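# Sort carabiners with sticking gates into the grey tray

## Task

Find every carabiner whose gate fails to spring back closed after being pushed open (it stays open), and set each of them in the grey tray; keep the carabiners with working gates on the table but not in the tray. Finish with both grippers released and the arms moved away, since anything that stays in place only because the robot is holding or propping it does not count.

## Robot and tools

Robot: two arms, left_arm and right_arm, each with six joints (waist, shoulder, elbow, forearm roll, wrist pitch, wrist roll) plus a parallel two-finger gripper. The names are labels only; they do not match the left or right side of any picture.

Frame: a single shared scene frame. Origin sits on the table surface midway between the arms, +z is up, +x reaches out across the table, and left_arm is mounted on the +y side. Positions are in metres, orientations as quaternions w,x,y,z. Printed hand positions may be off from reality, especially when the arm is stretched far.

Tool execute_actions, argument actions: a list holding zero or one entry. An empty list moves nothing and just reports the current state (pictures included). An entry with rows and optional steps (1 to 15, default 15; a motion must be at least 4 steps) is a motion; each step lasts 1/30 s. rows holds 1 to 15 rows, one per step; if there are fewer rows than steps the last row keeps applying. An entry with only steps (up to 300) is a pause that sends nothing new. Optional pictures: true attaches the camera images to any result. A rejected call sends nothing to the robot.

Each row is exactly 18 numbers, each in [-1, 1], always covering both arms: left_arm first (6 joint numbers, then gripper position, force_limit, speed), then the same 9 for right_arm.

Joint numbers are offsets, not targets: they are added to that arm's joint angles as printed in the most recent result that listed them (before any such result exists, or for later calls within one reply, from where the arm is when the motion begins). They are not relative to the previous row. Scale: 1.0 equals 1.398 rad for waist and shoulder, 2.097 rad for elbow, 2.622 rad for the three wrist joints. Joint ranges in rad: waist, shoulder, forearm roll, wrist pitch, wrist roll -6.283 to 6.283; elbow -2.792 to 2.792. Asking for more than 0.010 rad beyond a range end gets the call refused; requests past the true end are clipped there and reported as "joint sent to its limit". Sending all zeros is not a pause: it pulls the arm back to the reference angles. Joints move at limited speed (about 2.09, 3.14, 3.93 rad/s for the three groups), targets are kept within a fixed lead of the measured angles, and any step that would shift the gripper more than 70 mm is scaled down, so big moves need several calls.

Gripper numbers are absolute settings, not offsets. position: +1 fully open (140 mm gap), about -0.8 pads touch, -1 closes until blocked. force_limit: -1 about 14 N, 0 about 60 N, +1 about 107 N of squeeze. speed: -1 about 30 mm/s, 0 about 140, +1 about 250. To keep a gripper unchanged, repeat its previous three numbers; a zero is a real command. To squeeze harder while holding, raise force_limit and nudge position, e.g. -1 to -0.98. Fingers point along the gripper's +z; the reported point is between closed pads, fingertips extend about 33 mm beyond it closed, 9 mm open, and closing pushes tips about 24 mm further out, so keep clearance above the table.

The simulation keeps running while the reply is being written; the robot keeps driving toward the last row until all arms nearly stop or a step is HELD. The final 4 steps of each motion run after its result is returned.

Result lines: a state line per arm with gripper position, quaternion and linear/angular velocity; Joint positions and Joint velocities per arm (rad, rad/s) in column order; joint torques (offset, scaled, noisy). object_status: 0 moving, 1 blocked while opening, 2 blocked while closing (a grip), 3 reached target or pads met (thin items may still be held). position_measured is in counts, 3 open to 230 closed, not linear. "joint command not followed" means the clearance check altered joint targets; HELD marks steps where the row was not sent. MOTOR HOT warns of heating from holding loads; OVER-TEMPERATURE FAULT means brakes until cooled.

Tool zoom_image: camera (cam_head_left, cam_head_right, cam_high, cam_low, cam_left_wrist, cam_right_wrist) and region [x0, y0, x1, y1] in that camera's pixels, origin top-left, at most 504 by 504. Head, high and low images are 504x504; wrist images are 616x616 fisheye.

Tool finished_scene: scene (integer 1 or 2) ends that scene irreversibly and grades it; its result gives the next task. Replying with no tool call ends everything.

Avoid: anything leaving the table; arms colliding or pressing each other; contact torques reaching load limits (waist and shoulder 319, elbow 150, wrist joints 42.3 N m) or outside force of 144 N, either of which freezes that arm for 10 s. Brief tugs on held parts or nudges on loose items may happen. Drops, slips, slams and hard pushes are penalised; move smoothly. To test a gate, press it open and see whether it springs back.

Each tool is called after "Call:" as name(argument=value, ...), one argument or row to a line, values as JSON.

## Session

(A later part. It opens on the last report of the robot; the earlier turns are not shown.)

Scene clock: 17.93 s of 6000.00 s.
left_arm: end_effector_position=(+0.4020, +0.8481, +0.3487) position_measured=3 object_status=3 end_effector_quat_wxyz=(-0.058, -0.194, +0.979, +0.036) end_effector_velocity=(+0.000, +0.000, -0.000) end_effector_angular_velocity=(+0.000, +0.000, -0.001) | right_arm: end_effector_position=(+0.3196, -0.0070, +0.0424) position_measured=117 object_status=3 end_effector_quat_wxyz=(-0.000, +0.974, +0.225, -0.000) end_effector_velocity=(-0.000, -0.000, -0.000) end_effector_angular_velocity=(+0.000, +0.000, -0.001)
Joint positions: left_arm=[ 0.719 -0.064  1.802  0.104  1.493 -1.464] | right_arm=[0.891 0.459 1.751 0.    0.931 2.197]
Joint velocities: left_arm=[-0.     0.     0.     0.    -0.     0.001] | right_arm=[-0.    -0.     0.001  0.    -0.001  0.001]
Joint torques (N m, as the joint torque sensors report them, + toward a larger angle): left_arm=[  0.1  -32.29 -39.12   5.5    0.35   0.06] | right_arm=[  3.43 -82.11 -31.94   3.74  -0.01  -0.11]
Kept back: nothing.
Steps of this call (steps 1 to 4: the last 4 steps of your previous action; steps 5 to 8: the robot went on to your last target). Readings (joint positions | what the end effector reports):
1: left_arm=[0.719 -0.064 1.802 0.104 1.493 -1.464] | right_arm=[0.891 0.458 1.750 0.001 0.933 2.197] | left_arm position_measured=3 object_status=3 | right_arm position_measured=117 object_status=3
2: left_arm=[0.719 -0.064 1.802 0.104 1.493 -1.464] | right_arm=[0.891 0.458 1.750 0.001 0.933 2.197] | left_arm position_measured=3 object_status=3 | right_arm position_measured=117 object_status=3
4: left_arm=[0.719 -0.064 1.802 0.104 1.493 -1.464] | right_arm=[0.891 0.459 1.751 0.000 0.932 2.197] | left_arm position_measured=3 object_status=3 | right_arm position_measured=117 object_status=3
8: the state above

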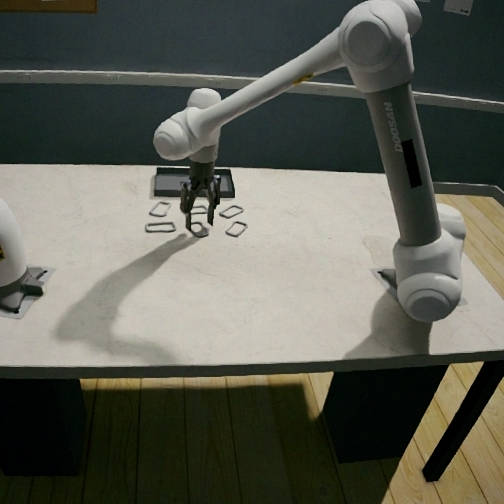

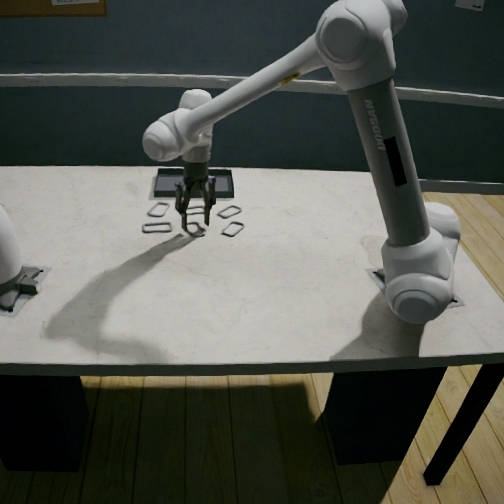

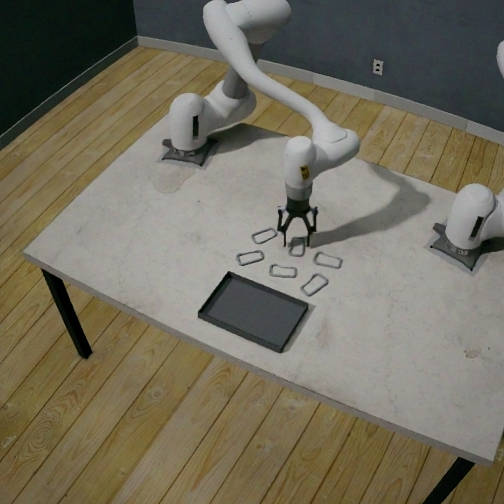

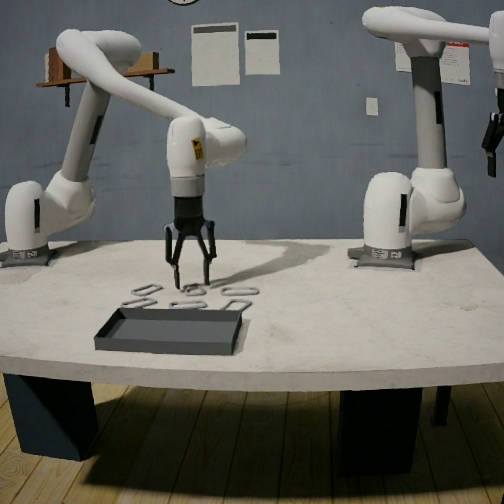

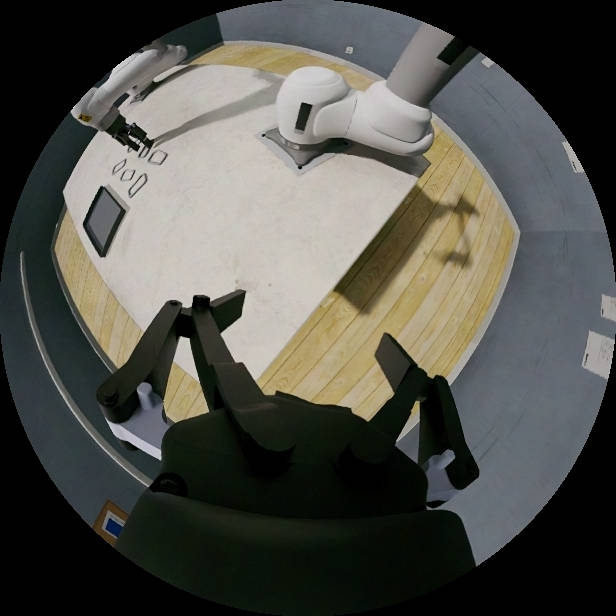

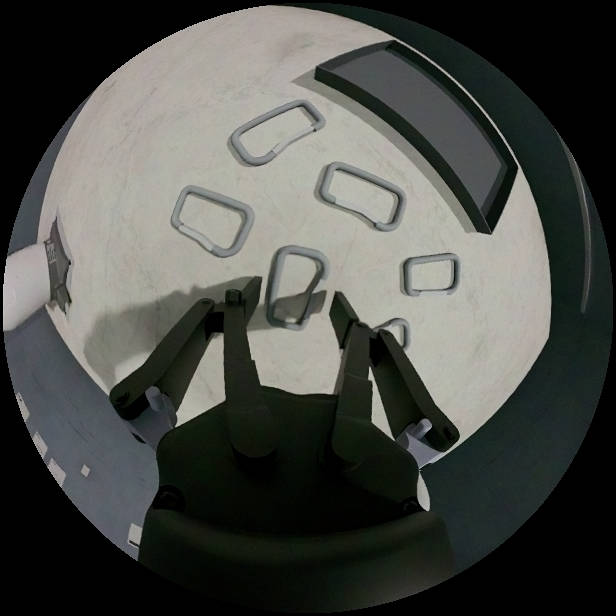

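Good. Lower 3 mm and test.

Call:
execute_actions(
  actions=[
    {"rows":[[0,0,0,0,0,0,1,0,0,0,0.0022,0.0008,0,-0.0019,0,0.1,-0.3,0],[0,0,0,0,0,0,1,0,0,0,0.0022,0.0008,0,-0.0019,0,-0.45,-0.3,0]],"steps":15},
  ],
)

Call:
execute_actions(
  actions=[
    {"steps":7},
  ],
  pictures=true,
)

Call:
zoom_image(
  camera="cam_right_wrist",
  region=[200,180,420,400],
)

Call:
execute_actions(
  actions=[
    {"rows":[[0,0,0,0,0,0,1,0,0,0,-0.0012,-0.0005,0,0.001,0,0.1,-0.3,0]],"steps":15},
  ],
)

Call:
execute_actions(
  actions=[
    {"steps":8},
  ],
  pictures=true,
)

Call:
zoom_image(
  camera="cam_right_wrist",
  region=[200,180,420,400],
)

Scene clock: 18.60 s of 6000.00 s.
left_arm: end_effector_position=(+0.4020, +0.8481, +0.3487) position_measured=3 object_status=3 end_effector_quat_wxyz=(-0.058, -0.194, +0.979, +0.036) end_effector_velocity=(-0.000, +0.000, +0.000) end_effector_angular_velocity=(+0.001, +0.000, -0.000) | right_arm: end_effector_position=(+0.3200, -0.0065, +0.0401) position_measured=180 object_status=0 end_effector_quat_wxyz=(-0.001, +0.974, +0.225, +0.000) end_effector_velocity=(+0.002, -0.003, +0.003) end_effector_angular_velocity=(-0.006, -0.008, +0.008)
Joint positions: left_arm=[ 0.719 -0.064  1.802  0.104  1.493 -1.464] | right_arm=[0.892 0.461 1.752 0.    0.927 2.197]
Joint velocities: left_arm=[-0.    -0.    -0.     0.001  0.     0.   ] | right_arm=[ 0.    -0.003 -0.    -0.012  0.006 -0.   ]
Joint torques (N m, as the joint torque sensors report them, + toward a larger angle): left_arm=[ -0.62 -32.48 -39.08   5.37   0.46  -0.02] | right_arm=[ 8.6   9.62 11.71  6.3  -6.08 -0.19]
Steps of this call (steps 1 to 9: the robot went on to your last target; steps 10 to 20: the first 11 steps of this action). Readings (joint positions | what the end effector reports):
10: left_arm=[0.719 -0.064 1.802 0.104 1.493 -1.464] | right_arm=[0.891 0.459 1.751 0.000 0.931 2.197] | left_arm position_measured=3 object_status=3 | right_arm position_measured=117 object_status=3
11: left_arm=[0.719 -0.064 1.802 0.104 1.493 -1.464] | right_arm=[0.892 0.460 1.751 0.000 0.930 2.197] | left_arm position_measured=3 object_status=3 | right_arm position_measured=117 object_status=0
13: left_arm=[0.719 -0.064 1.802 0.104 1.493 -1.464] | right_arm=[0.892 0.461 1.752 0.000 0.928 2.197] | left_arm position_measured=3 object_status=3 | right_arm position_measured=127 object_status=0
17: left_arm=[0.719 -0.064 1.802 0.104 1.493 -1.464] | right_arm=[0.892 0.462 1.753 0.000 0.927 2.197] | left_arm position_measured=3 object_status=3 | right_arm position_measured=157 object_status=0
20: the state above

Scene clock: 18.83 s of 6000.00 s.
left_arm: end_effector_position=(+0.4020, +0.8481, +0.3487) position_measured=3 object_status=3 end_effector_quat_wxyz=(-0.058, -0.194, +0.979, +0.036) end_effector_velocity=(-0.001, +0.000, +0.001) end_effector_angular_velocity=(+0.001, -0.001, +0.002) | right_arm: end_effector_position=(+0.3198, -0.0067, +0.0399) position_measured=185 object_status=2 end_effector_quat_wxyz=(-0.000, +0.974, +0.225, +0.000) end_effector_velocity=(-0.001, -0.001, -0.000) end_effector_angular_velocity=(-0.000, +0.002, -0.001)
Joint positions: left_arm=[ 0.719 -0.064  1.802  0.104  1.493 -1.464] | right_arm=[0.892 0.461 1.752 0.    0.927 2.197]
Joint velocities: left_arm=[ 0.001 -0.001  0.     0.    -0.    -0.   ] | right_arm=[-0.    -0.     0.001  0.002  0.001 -0.001]
Joint torques (N m, as the joint torque sensors report them, + toward a larger angle): left_arm=[ -0.11 -31.79 -39.19   5.33   0.33   0.03] | right_arm=[ 9.53 21.4  20.82  7.08 -5.55 -0.39]
Kept back: nothing.
Steps of this call (steps 1 to 4: the last 4 steps of your previous action; steps 5 to 7: the robot went on to your last target). Readings (joint positions | what the end effector reports):
1: left_arm=[0.719 -0.064 1.802 0.104 1.493 -1.464] | right_arm=[0.892 0.461 1.752 0.000 0.927 2.197] | left_arm position_measured=3 object_status=3 | right_arm position_measured=185 object_status=0
2: left_arm=[0.719 -0.064 1.802 0.104 1.493 -1.464] | right_arm=[0.892 0.461 1.752 0.000 0.927 2.197] | left_arm position_measured=3 object_status=3 | right_arm position_measured=185 object_status=0
4: left_arm=[0.719 -0.064 1.802 0.104 1.493 -1.464] | right_arm=[0.892 0.461 1.752 0.000 0.927 2.197] | left_arm position_measured=3 object_status=3 | right_arm position_measured=185 object_status=0
7: the state above

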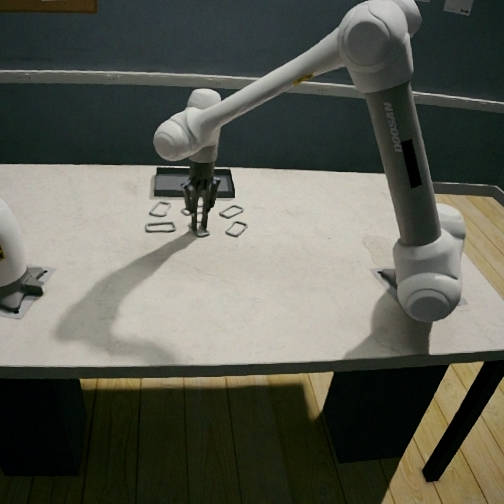

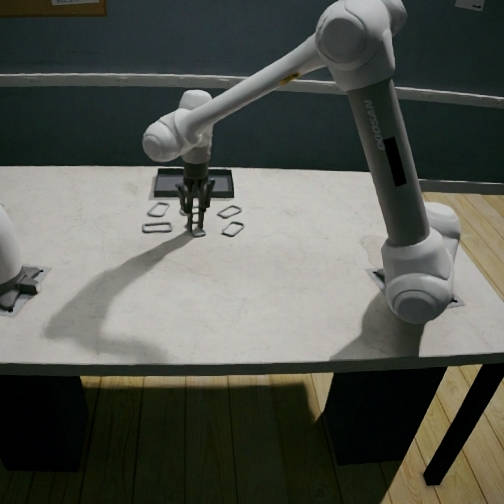

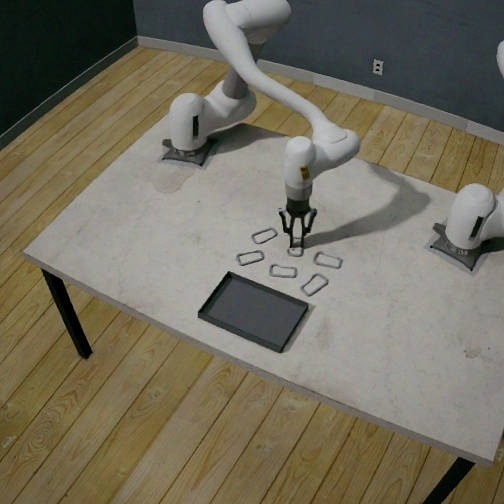

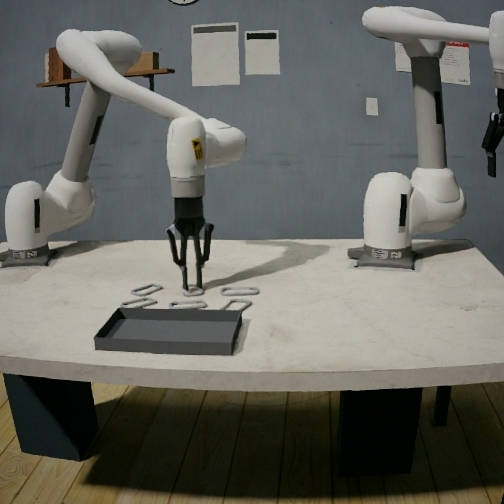

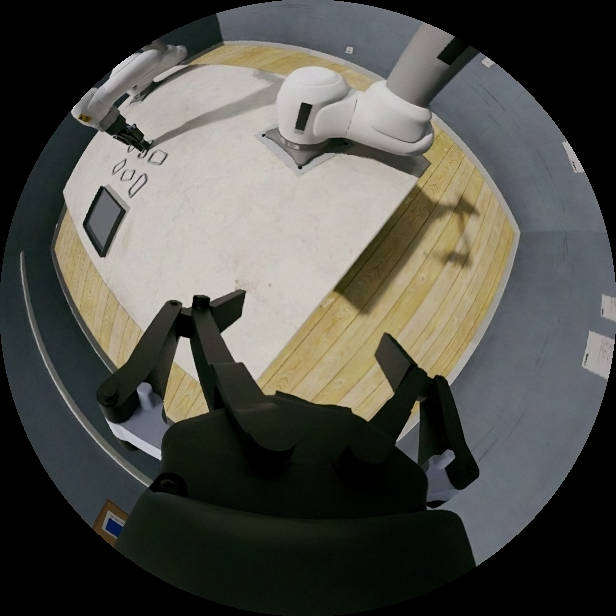

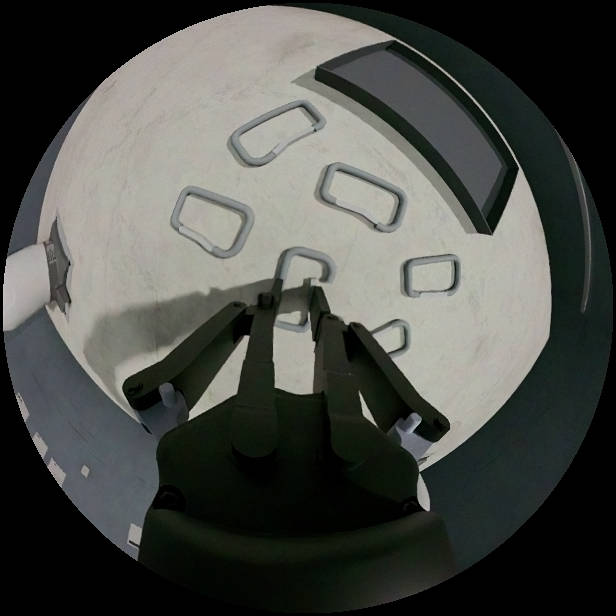

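Region (200, 180, 420, 400) of cam_right_wrist's 616x616 image, scaled by 2.291, with more detail than that image has.

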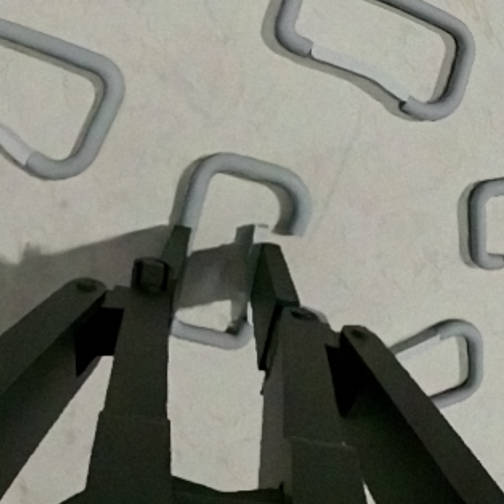

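Scene clock: 19.20 s of 6000.00 s.
left_arm: end_effector_position=(+0.4020, +0.8481, +0.3487) position_measured=3 object_status=3 end_effector_quat_wxyz=(-0.058, -0.194, +0.979, +0.036) end_effector_velocity=(-0.000, -0.000, +0.001) end_effector_angular_velocity=(+0.000, -0.001, -0.004) | right_arm: end_effector_position=(+0.3197, -0.0068, +0.0412) position_measured=117 object_status=0 end_effector_quat_wxyz=(-0.000, +0.974, +0.225, +0.000) end_effector_velocity=(+0.001, +0.001, +0.003) end_effector_angular_velocity=(+0.003, -0.003, +0.001)
Joint positions: left_arm=[ 0.719 -0.064  1.802  0.104  1.493 -1.464] | right_arm=[0.892 0.46  1.752 0.    0.929 2.197]
Joint velocities: left_arm=[-0.001 -0.002  0.    -0.    -0.     0.003] | right_arm=[-0.    -0.003 -0.002 -0.002  0.001  0.   ]
Joint torques (N m, as the joint torque sensors report them, + toward a larger angle): left_arm=[ -0.63 -32.3  -39.12   5.45   0.29   0.  ] | right_arm=[  3.05 -80.05 -32.23   3.61   0.2   -0.27]
Steps of this call (steps 1 to 11: the first 11 steps of this action). Readings (joint positions | what the end effector reports):
1: left_arm=[0.719 -0.064 1.802 0.104 1.493 -1.464] | right_arm=[0.892 0.461 1.753 0.000 0.927 2.197] | left_arm position_measured=3 object_status=3 | right_arm position_measured=185 object_status=0
2: left_arm=[0.719 -0.064 1.802 0.104 1.493 -1.464] | right_arm=[0.892 0.461 1.753 0.000 0.927 2.197] | left_arm position_measured=3 object_status=3 | right_arm position_measured=183 object_status=0
4: left_arm=[0.719 -0.064 1.802 0.104 1.493 -1.464] | right_arm=[0.892 0.461 1.753 0.000 0.928 2.197] | left_arm position_measured=3 object_status=3 | right_arm position_measured=167 object_status=0
8: left_arm=[0.719 -0.064 1.802 0.104 1.493 -1.464] | right_arm=[0.892 0.461 1.752 0.000 0.929 2.197] | left_arm position_measured=3 object_status=3 | right_arm position_measured=137 object_status=0
11: the state above

Scene clock: 19.47 s of 6000.00 s.
left_arm: end_effector_position=(+0.4020, +0.8481, +0.3487) position_measured=3 object_status=3 end_effector_quat_wxyz=(-0.058, -0.194, +0.979, +0.036) end_effector_velocity=(-0.000, +0.000, -0.001) end_effector_angular_velocity=(-0.001, +0.001, -0.001) | right_arm: end_effector_position=(+0.3198, -0.0067, +0.0415) position_measured=117 object_status=3 end_effector_quat_wxyz=(-0.000, +0.974, +0.225, +0.000) end_effector_velocity=(-0.000, -0.000, +0.000) end_effector_angular_velocity=(+0.000, +0.000, -0.002)
Joint positions: left_arm=[ 0.719 -0.064  1.802  0.104  1.493 -1.464] | right_arm=[0.892 0.46  1.751 0.    0.929 2.197]
Joint velocities: left_arm=[ 0.001  0.001  0.    -0.    -0.     0.001] | right_arm=[ 0.    -0.     0.     0.    -0.     0.002]
Joint torques (N m, as the joint torque sensors report them, + toward a larger angle): left_arm=[  0.19 -32.37 -39.26   5.4    0.29   0.15] | right_arm=[  4.95 -81.75 -32.09   3.65  -0.08  -0.18]
Kept back: nothing.
Steps of this call (steps 1 to 4: the last 4 steps of your previous action; steps 5 to 8: the robot went on to your last target). Readings (joint positions | what the end effector reports):
1: left_arm=[0.719 -0.064 1.802 0.104 1.493 -1.464] | right_arm=[0.892 0.460 1.752 0.000 0.929 2.197] | left_arm position_measured=3 object_status=3 | right_arm position_measured=117 object_status=0
2: left_arm=[0.719 -0.064 1.802 0.104 1.493 -1.464] | right_arm=[0.892 0.460 1.752 0.000 0.929 2.197] | left_arm position_measured=3 object_status=3 | right_arm position_measured=117 object_status=0
4: left_arm=[0.719 -0.064 1.802 0.104 1.493 -1.464] | right_arm=[0.892 0.460 1.751 0.000 0.929 2.197] | left_arm position_measured=3 object_status=3 | right_arm position_measured=117 object_status=0
8: the state above

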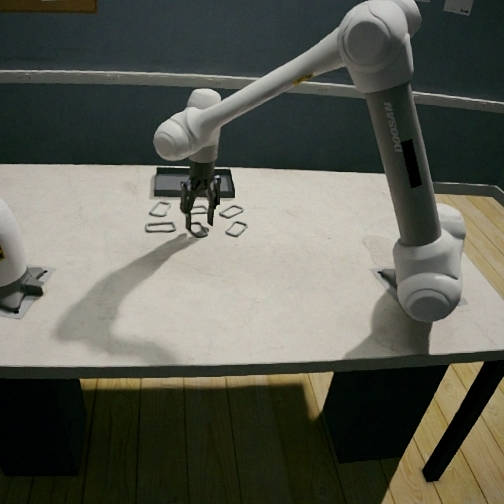

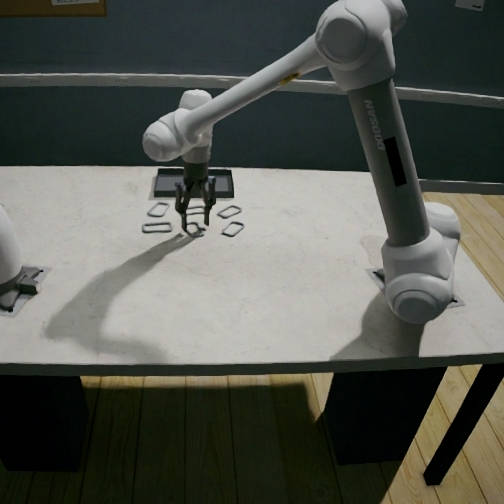

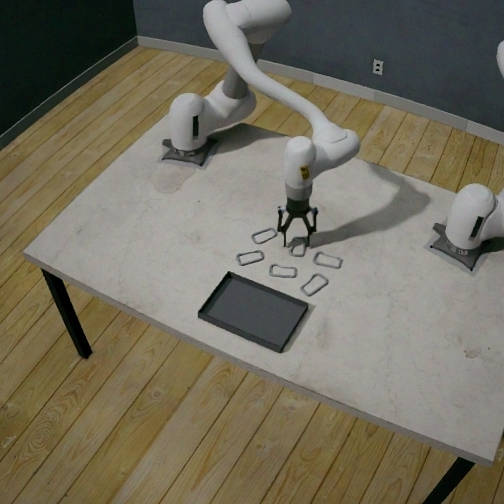

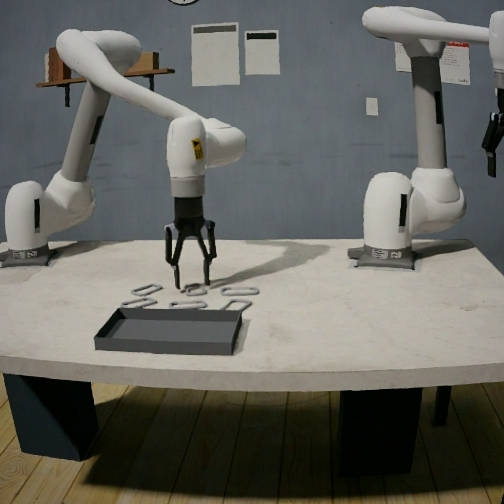

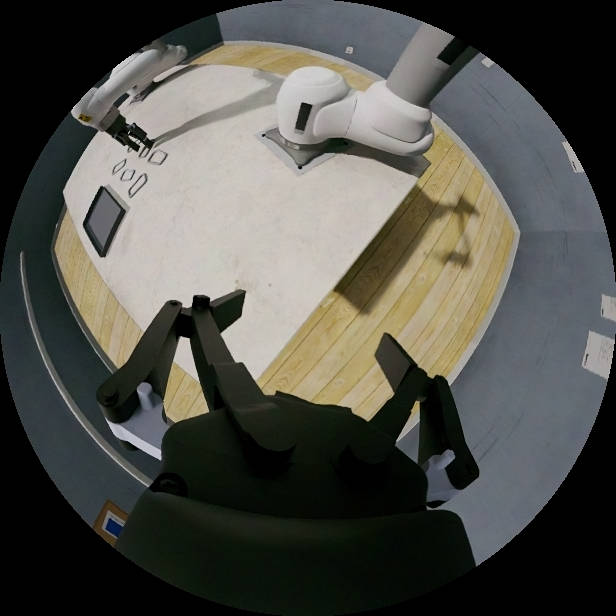

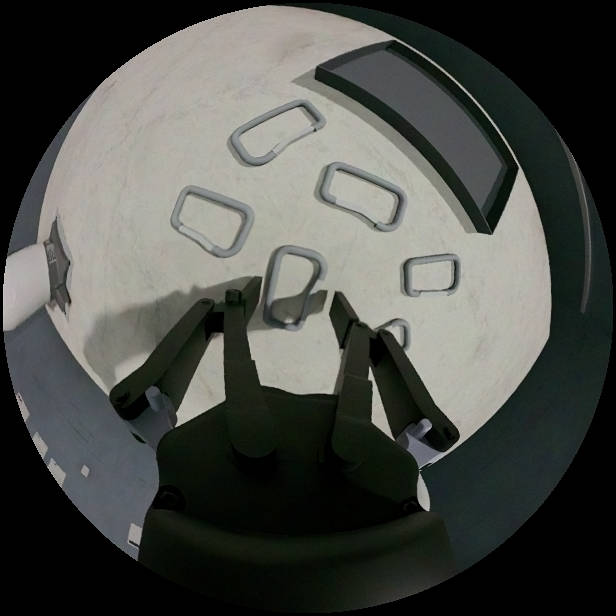

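Region (200, 180, 420, 400) of cam_right_wrist's 616x616 image, scaled by 2.291, with more detail than that image has.

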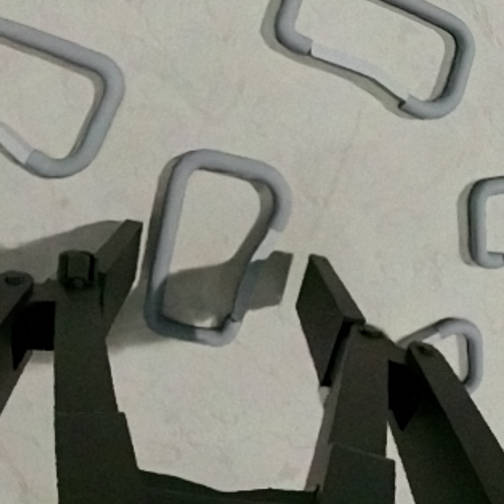

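Call:
execute_actions(
  actions=[
    {"rows":[[0,0,0,0,0,0,1,0,0,0,-0.0265,-0.019,0,0.029,0,0.1,-0.3,0],[0,0,0,0,0,0,1,0,0,0,-0.0265,-0.019,0,0.029,0,0.1,-0.3,0],[0,0,0,0,0,0,1,0,0,0,-0.0265,-0.019,0,0.029,0,0.1,-0.3,0],[0,0,0,0,0,0,1,0,0,0,-0.0265,-0.019,0,0.029,0,0.1,-0.3,0],[0,0,0,0,0,0,1,0,0,0.0377,0.0857,-0.1431,0,0.0693,0.7192,0.1,-0.3,0]],"steps":15},
  ],
)

Call:
execute_actions(
  actions=[
    {"steps":24},
  ],
  pictures=true,
)

Call:
zoom_image(
  camera="cam_right_wrist",
  region=[200,180,420,400],
)

Scene clock: 20.33 s of 6000.00 s.
left_arm: end_effector_position=(+0.4020, +0.8481, +0.3487) position_measured=3 object_status=3 end_effector_quat_wxyz=(-0.058, -0.194, +0.979, +0.036) end_effector_velocity=(-0.000, +0.001, +0.000) end_effector_angular_velocity=(-0.000, -0.001, +0.001) | right_arm: end_effector_position=(+0.3293, +0.0394, +0.0962) position_measured=117 object_status=3 end_effector_quat_wxyz=(-0.005, +0.994, +0.108, +0.003) end_effector_velocity=(+0.030, +0.301, -0.009) end_effector_angular_velocity=(-0.017, +0.047, -2.374)
Joint positions: left_arm=[ 0.719 -0.064  1.802  0.104  1.493 -1.464] | right_arm=[0.909 0.468 1.621 0.    1.039 2.453]
Joint velocities: left_arm=[ 0.002 -0.    -0.    -0.001 -0.     0.   ] | right_arm=[ 0.142  0.426 -0.653  0.001  0.263  2.516]
Joint torques (N m, as the joint torque sensors report them, + toward a larger angle): left_arm=[ -0.18 -32.2  -39.25   5.4    0.46  -0.08] | right_arm=[  5.23 -60.13 -26.3    2.82   0.14  -0.32]
Steps of this call (steps 1 to 15: the robot went on to your last target; steps 16 to 26: the first 11 steps of this action). Readings (joint positions | what the end effector reports):
16: left_arm=[0.719 -0.064 1.802 0.104 1.493 -1.464] | right_arm=[0.892 0.460 1.751 0.000 0.929 2.197] | left_arm position_measured=3 object_status=3 | right_arm position_measured=117 object_status=3
17: left_arm=[0.719 -0.064 1.802 0.104 1.493 -1.464] | right_arm=[0.892 0.457 1.748 -0.000 0.937 2.197] | left_arm position_measured=3 object_status=3 | right_arm position_measured=117 object_status=3
19: left_arm=[0.719 -0.064 1.802 0.104 1.493 -1.464] | right_arm=[0.892 0.438 1.728 -0.000 0.974 2.197] | left_arm position_measured=3 object_status=3 | right_arm position_measured=117 object_status=3
23: left_arm=[0.719 -0.064 1.802 0.104 1.493 -1.464] | right_arm=[0.897 0.436 1.686 0.000 1.012 2.260] | left_arm position_measured=3 object_status=3 | right_arm position_measured=117 object_status=3
26: the state above

Scene clock: 21.13 s of 6000.00 s.
left_arm: end_effector_position=(+0.4020, +0.8481, +0.3487) position_measured=3 object_status=3 end_effector_quat_wxyz=(-0.058, -0.194, +0.979, +0.036) end_effector_velocity=(-0.000, +0.000, +0.000) end_effector_angular_velocity=(+0.000, -0.000, -0.001) | right_arm: end_effector_position=(+0.3344, +0.1143, +0.0905) position_measured=117 object_status=3 end_effector_quat_wxyz=(+0.000, +0.772, -0.636, -0.000) end_effector_velocity=(-0.000, -0.000, +0.001) end_effector_angular_velocity=(+0.001, +0.000, -0.005)
Joint positions: left_arm=[ 0.719 -0.064  1.802  0.104  1.493 -1.464] | right_arm=[0.944 0.58  1.451 0.    1.111 4.082]
Joint velocities: left_arm=[-0.    -0.     0.     0.     0.     0.001] | right_arm=[ 0.    -0.001  0.     0.     0.     0.005]
Joint torques (N m, as the joint torque sensors report them, + toward a larger angle): left_arm=[  0.28 -32.27 -39.1    5.48   0.35  -0.02] | right_arm=[  3.84 -95.86 -35.69   4.08  -0.15   0.26]
Kept back: nothing.
Steps of this call (steps 1 to 4: the last 4 steps of your previous action; steps 5 to 24: the robot went on to your last target). Readings (joint positions | what the end effector reports):
1: left_arm=[0.719 -0.064 1.802 0.104 1.493 -1.464] | right_arm=[0.914 0.483 1.600 0.000 1.048 2.544] | left_arm position_measured=3 object_status=3 | right_arm position_measured=117 object_status=3
2: left_arm=[0.719 -0.064 1.802 0.104 1.493 -1.464] | right_arm=[0.918 0.498 1.579 0.000 1.057 2.643] | left_arm position_measured=3 object_status=3 | right_arm position_measured=117 object_status=3
4: left_arm=[0.719 -0.064 1.802 0.104 1.493 -1.464] | right_arm=[0.926 0.524 1.540 0.000 1.073 2.853] | left_arm position_measured=3 object_status=3 | right_arm position_measured=117 object_status=3
8: left_arm=[0.719 -0.064 1.802 0.104 1.493 -1.464] | right_arm=[0.937 0.558 1.485 0.000 1.096 3.294] | left_arm position_measured=3 object_status=3 | right_arm position_measured=117 object_status=3
24: the state above

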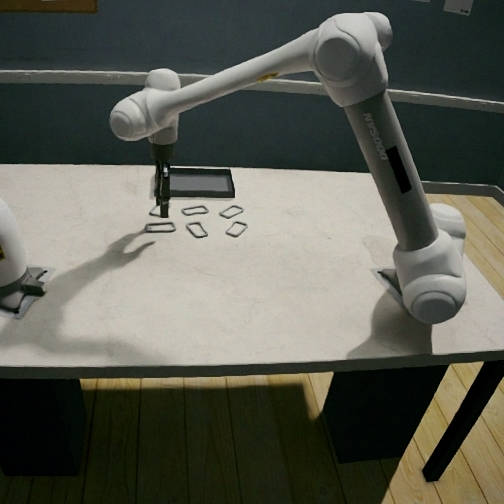

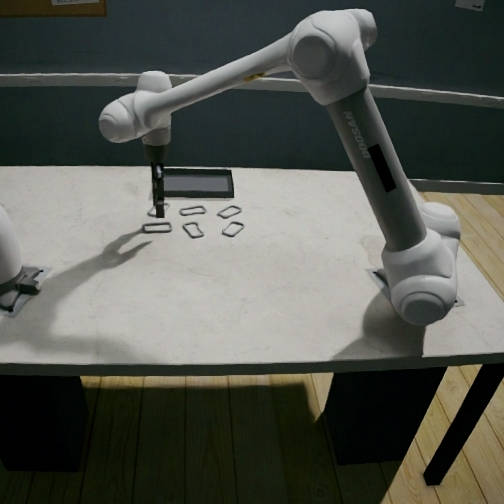

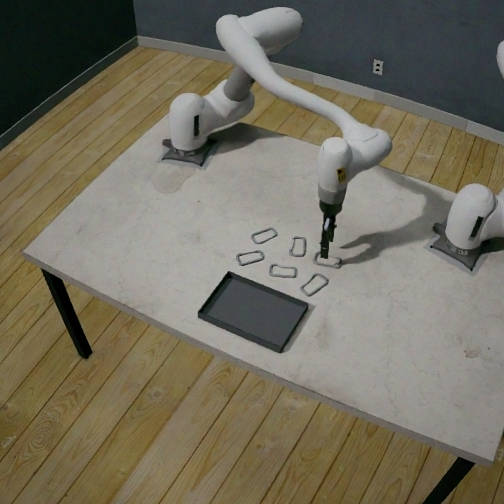

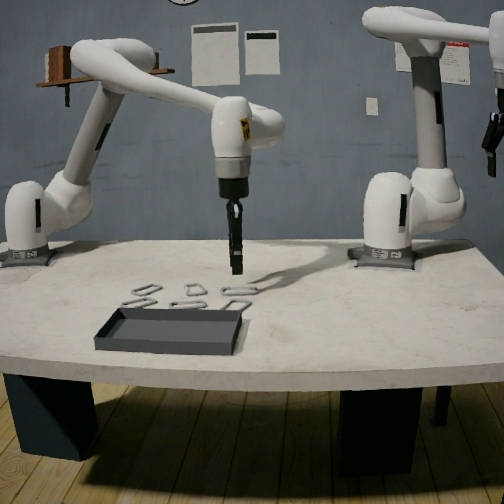

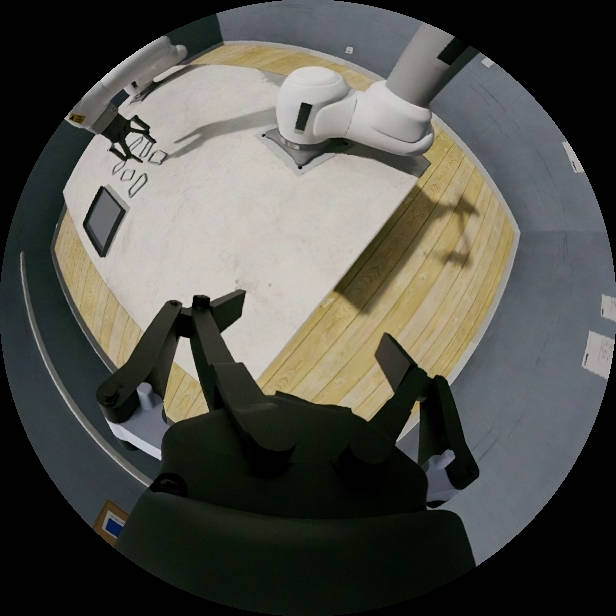

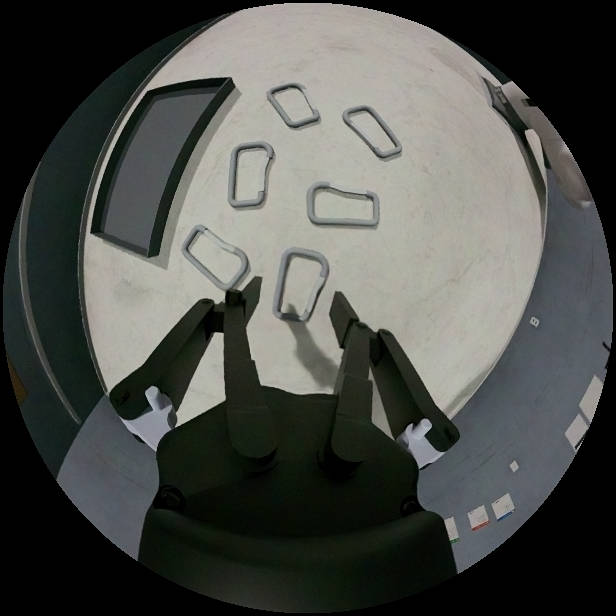

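Region (200, 180, 420, 400) of cam_right_wrist's 616x616 image, scaled by 2.291, with more detail than that image has.

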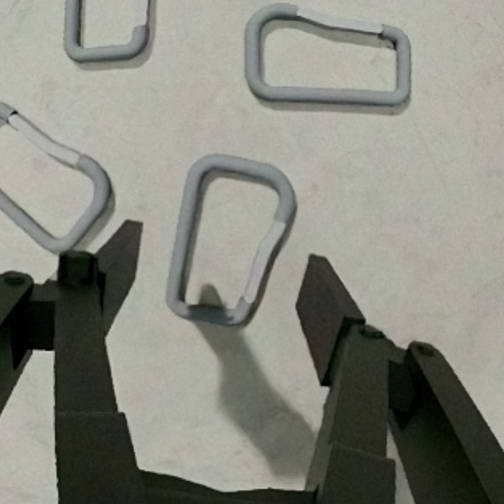

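Call:
execute_actions(
  actions=[
    {"rows":[[0,0,0,0,0,0,1,0,0,0.0088,0,0,0,0,0.0047,0.1,-0.3,0],[0,0,0,0,0,0,1,0,0,0.0088,0,0,0,0,0.0047,0.1,-0.3,0],[0,0,0,0,0,0,1,0,0,0.0088,0.006,0.004,0,-0.007,0.0047,0.1,-0.3,0],[0,0,0,0,0,0,1,0,0,0.0088,0.0255,0.0178,0,-0.028,0.0047,0.1,-0.3,0]],"steps":15},
  ],
)

Call:
execute_actions(
  actions=[
    {"steps":8},
  ],
  pictures=true,
)

Call:
zoom_image(
  camera="cam_right_wrist",
  region=[200,180,420,400],
)

Scene clock: 21.87 s of 6000.00 s.
left_arm: end_effector_position=(+0.4020, +0.8481, +0.3487) position_measured=3 object_status=3 end_effector_quat_wxyz=(-0.058, -0.194, +0.979, +0.036) end_effector_velocity=(+0.000, -0.000, +0.001) end_effector_angular_velocity=(+0.002, -0.001, -0.003) | right_arm: end_effector_position=(+0.3246, +0.1174, +0.0442) position_measured=117 object_status=3 end_effector_quat_wxyz=(-0.000, +0.772, -0.636, -0.000) end_effector_velocity=(-0.001, +0.001, -0.025) end_effector_angular_velocity=(+0.006, -0.003, -0.000)
Joint positions: left_arm=[ 0.719 -0.064  1.802  0.104  1.493 -1.464] | right_arm=[0.956 0.614 1.487 0.    1.041 4.094]
Joint velocities: left_arm=[-0.001 -0.002 -0.     0.001 -0.     0.001] | right_arm=[ 0.002  0.018  0.021  0.    -0.044  0.002]
Joint torques (N m, as the joint torque sensors report them, + toward a larger angle): left_arm=[ -0.37 -32.17 -39.24   5.42   0.39   0.  ] | right_arm=[  0.98 -98.96 -35.68   3.8   -0.16  -0.15]
Steps of this call (steps 1 to 11: the robot went on to your last target; steps 12 to 22: the first 11 steps of this action). Readings (joint positions | what the end effector reports):
12: left_arm=[0.719 -0.064 1.802 0.104 1.493 -1.464] | right_arm=[0.944 0.580 1.451 0.000 1.111 4.083] | left_arm position_measured=3 object_status=3 | right_arm position_measured=117 object_status=3
13: left_arm=[0.719 -0.064 1.802 0.104 1.493 -1.464] | right_arm=[0.946 0.580 1.451 0.000 1.111 4.085] | left_arm position_measured=3 object_status=3 | right_arm position_measured=117 object_status=3
15: left_arm=[0.719 -0.064 1.802 0.104 1.493 -1.464] | right_arm=[0.953 0.581 1.452 0.000 1.107 4.091] | left_arm position_measured=3 object_status=3 | right_arm position_measured=117 object_status=3
19: left_arm=[0.719 -0.064 1.802 0.104 1.493 -1.464] | right_arm=[0.956 0.609 1.482 0.000 1.052 4.094] | left_arm position_measured=3 object_status=3 | right_arm position_measured=117 object_status=3
22: the state above

Scene clock: 22.13 s of 6000.00 s.
left_arm: end_effector_position=(+0.4020, +0.8481, +0.3487) position_measured=3 object_status=3 end_effector_quat_wxyz=(-0.058, -0.194, +0.979, +0.036) end_effector_velocity=(+0.000, -0.000, +0.000) end_effector_angular_velocity=(+0.000, -0.000, +0.001) | right_arm: end_effector_position=(+0.3244, +0.1173, +0.0422) position_measured=117 object_status=3 end_effector_quat_wxyz=(-0.000, +0.772, -0.636, -0.000) end_effector_velocity=(-0.001, +0.000, -0.001) end_effector_angular_velocity=(+0.000, +0.000, +0.001)
Joint positions: left_arm=[ 0.719 -0.064  1.802  0.104  1.493 -1.464] | right_arm=[0.957 0.615 1.489 0.    1.038 4.095]
Joint velocities: left_arm=[-0.    -0.    -0.     0.     0.    -0.002] | right_arm=[ 0.001  0.001  0.     0.    -0.001 -0.001]
Joint torques (N m, as the joint torque sensors report them, + toward a larger angle): left_arm=[  0.11 -32.59 -39.27   5.39   0.3   -0.04] | right_arm=[  4.44 -99.05 -34.6    3.7   -0.23  -0.66]
Kept back: nothing.
Steps of this call (steps 1 to 4: the last 4 steps of your previous action; steps 5 to 8: the robot went on to your last target). Readings (joint positions | what the end effector reports):
1: left_arm=[0.719 -0.064 1.802 0.104 1.493 -1.464] | right_arm=[0.956 0.614 1.488 0.000 1.039 4.094] | left_arm position_measured=3 object_status=3 | right_arm position_measured=117 object_status=3
2: left_arm=[0.719 -0.064 1.802 0.104 1.493 -1.464] | right_arm=[0.956 0.615 1.488 0.000 1.039 4.094] | left_arm position_measured=3 object_status=3 | right_arm position_measured=117 object_status=3
4: left_arm=[0.719 -0.064 1.802 0.104 1.493 -1.464] | right_arm=[0.956 0.615 1.488 0.000 1.038 4.095] | left_arm position_measured=3 object_status=3 | right_arm position_measured=117 object_status=3
8: the state above

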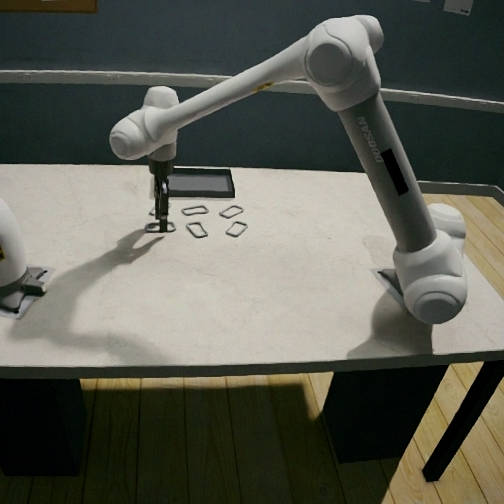

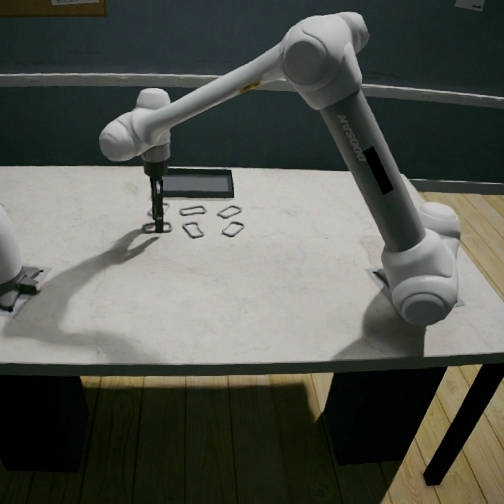

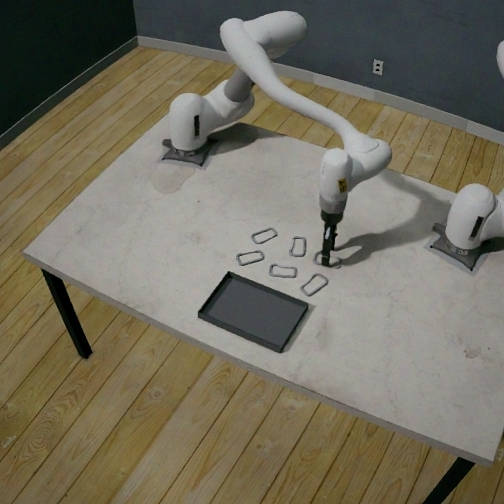

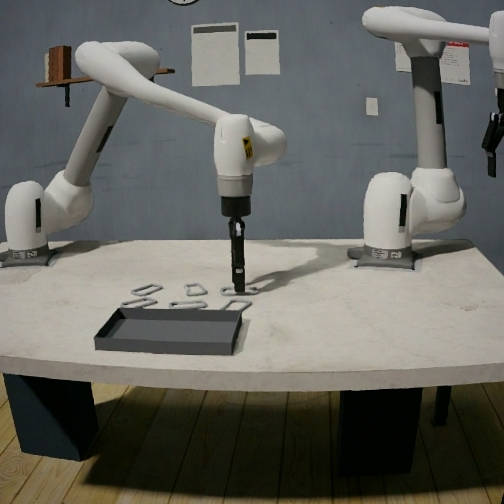

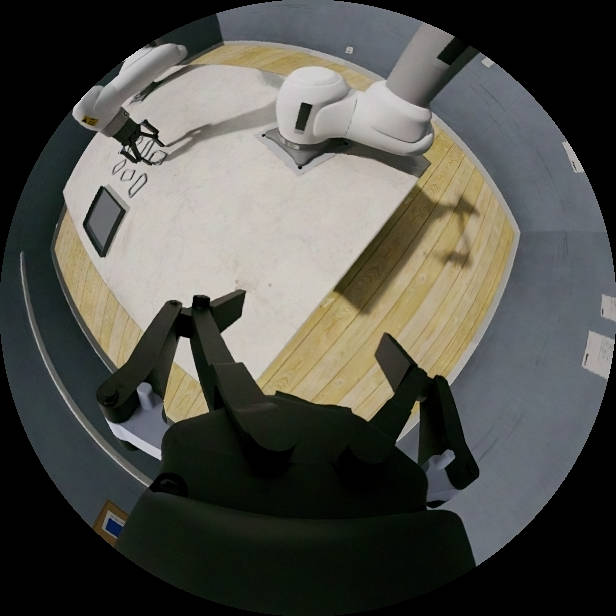

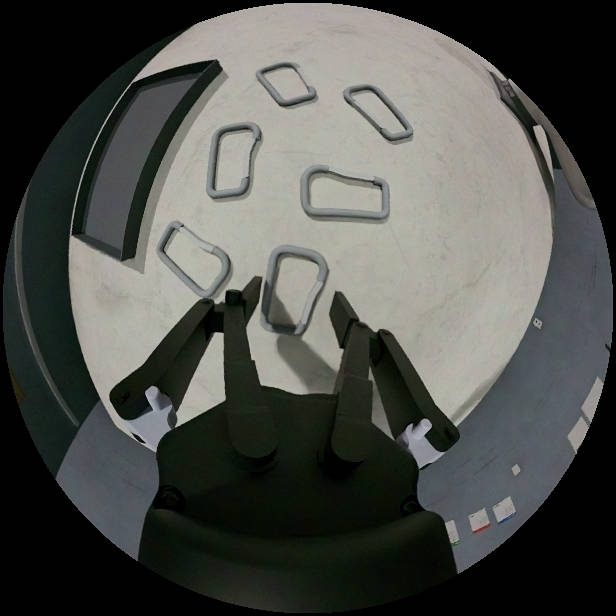

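Region (200, 180, 420, 400) of cam_right_wrist's 616x616 image, scaled by 2.291, with more detail than that image has.

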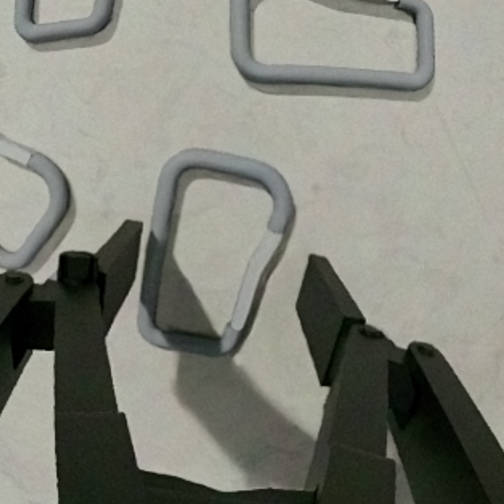

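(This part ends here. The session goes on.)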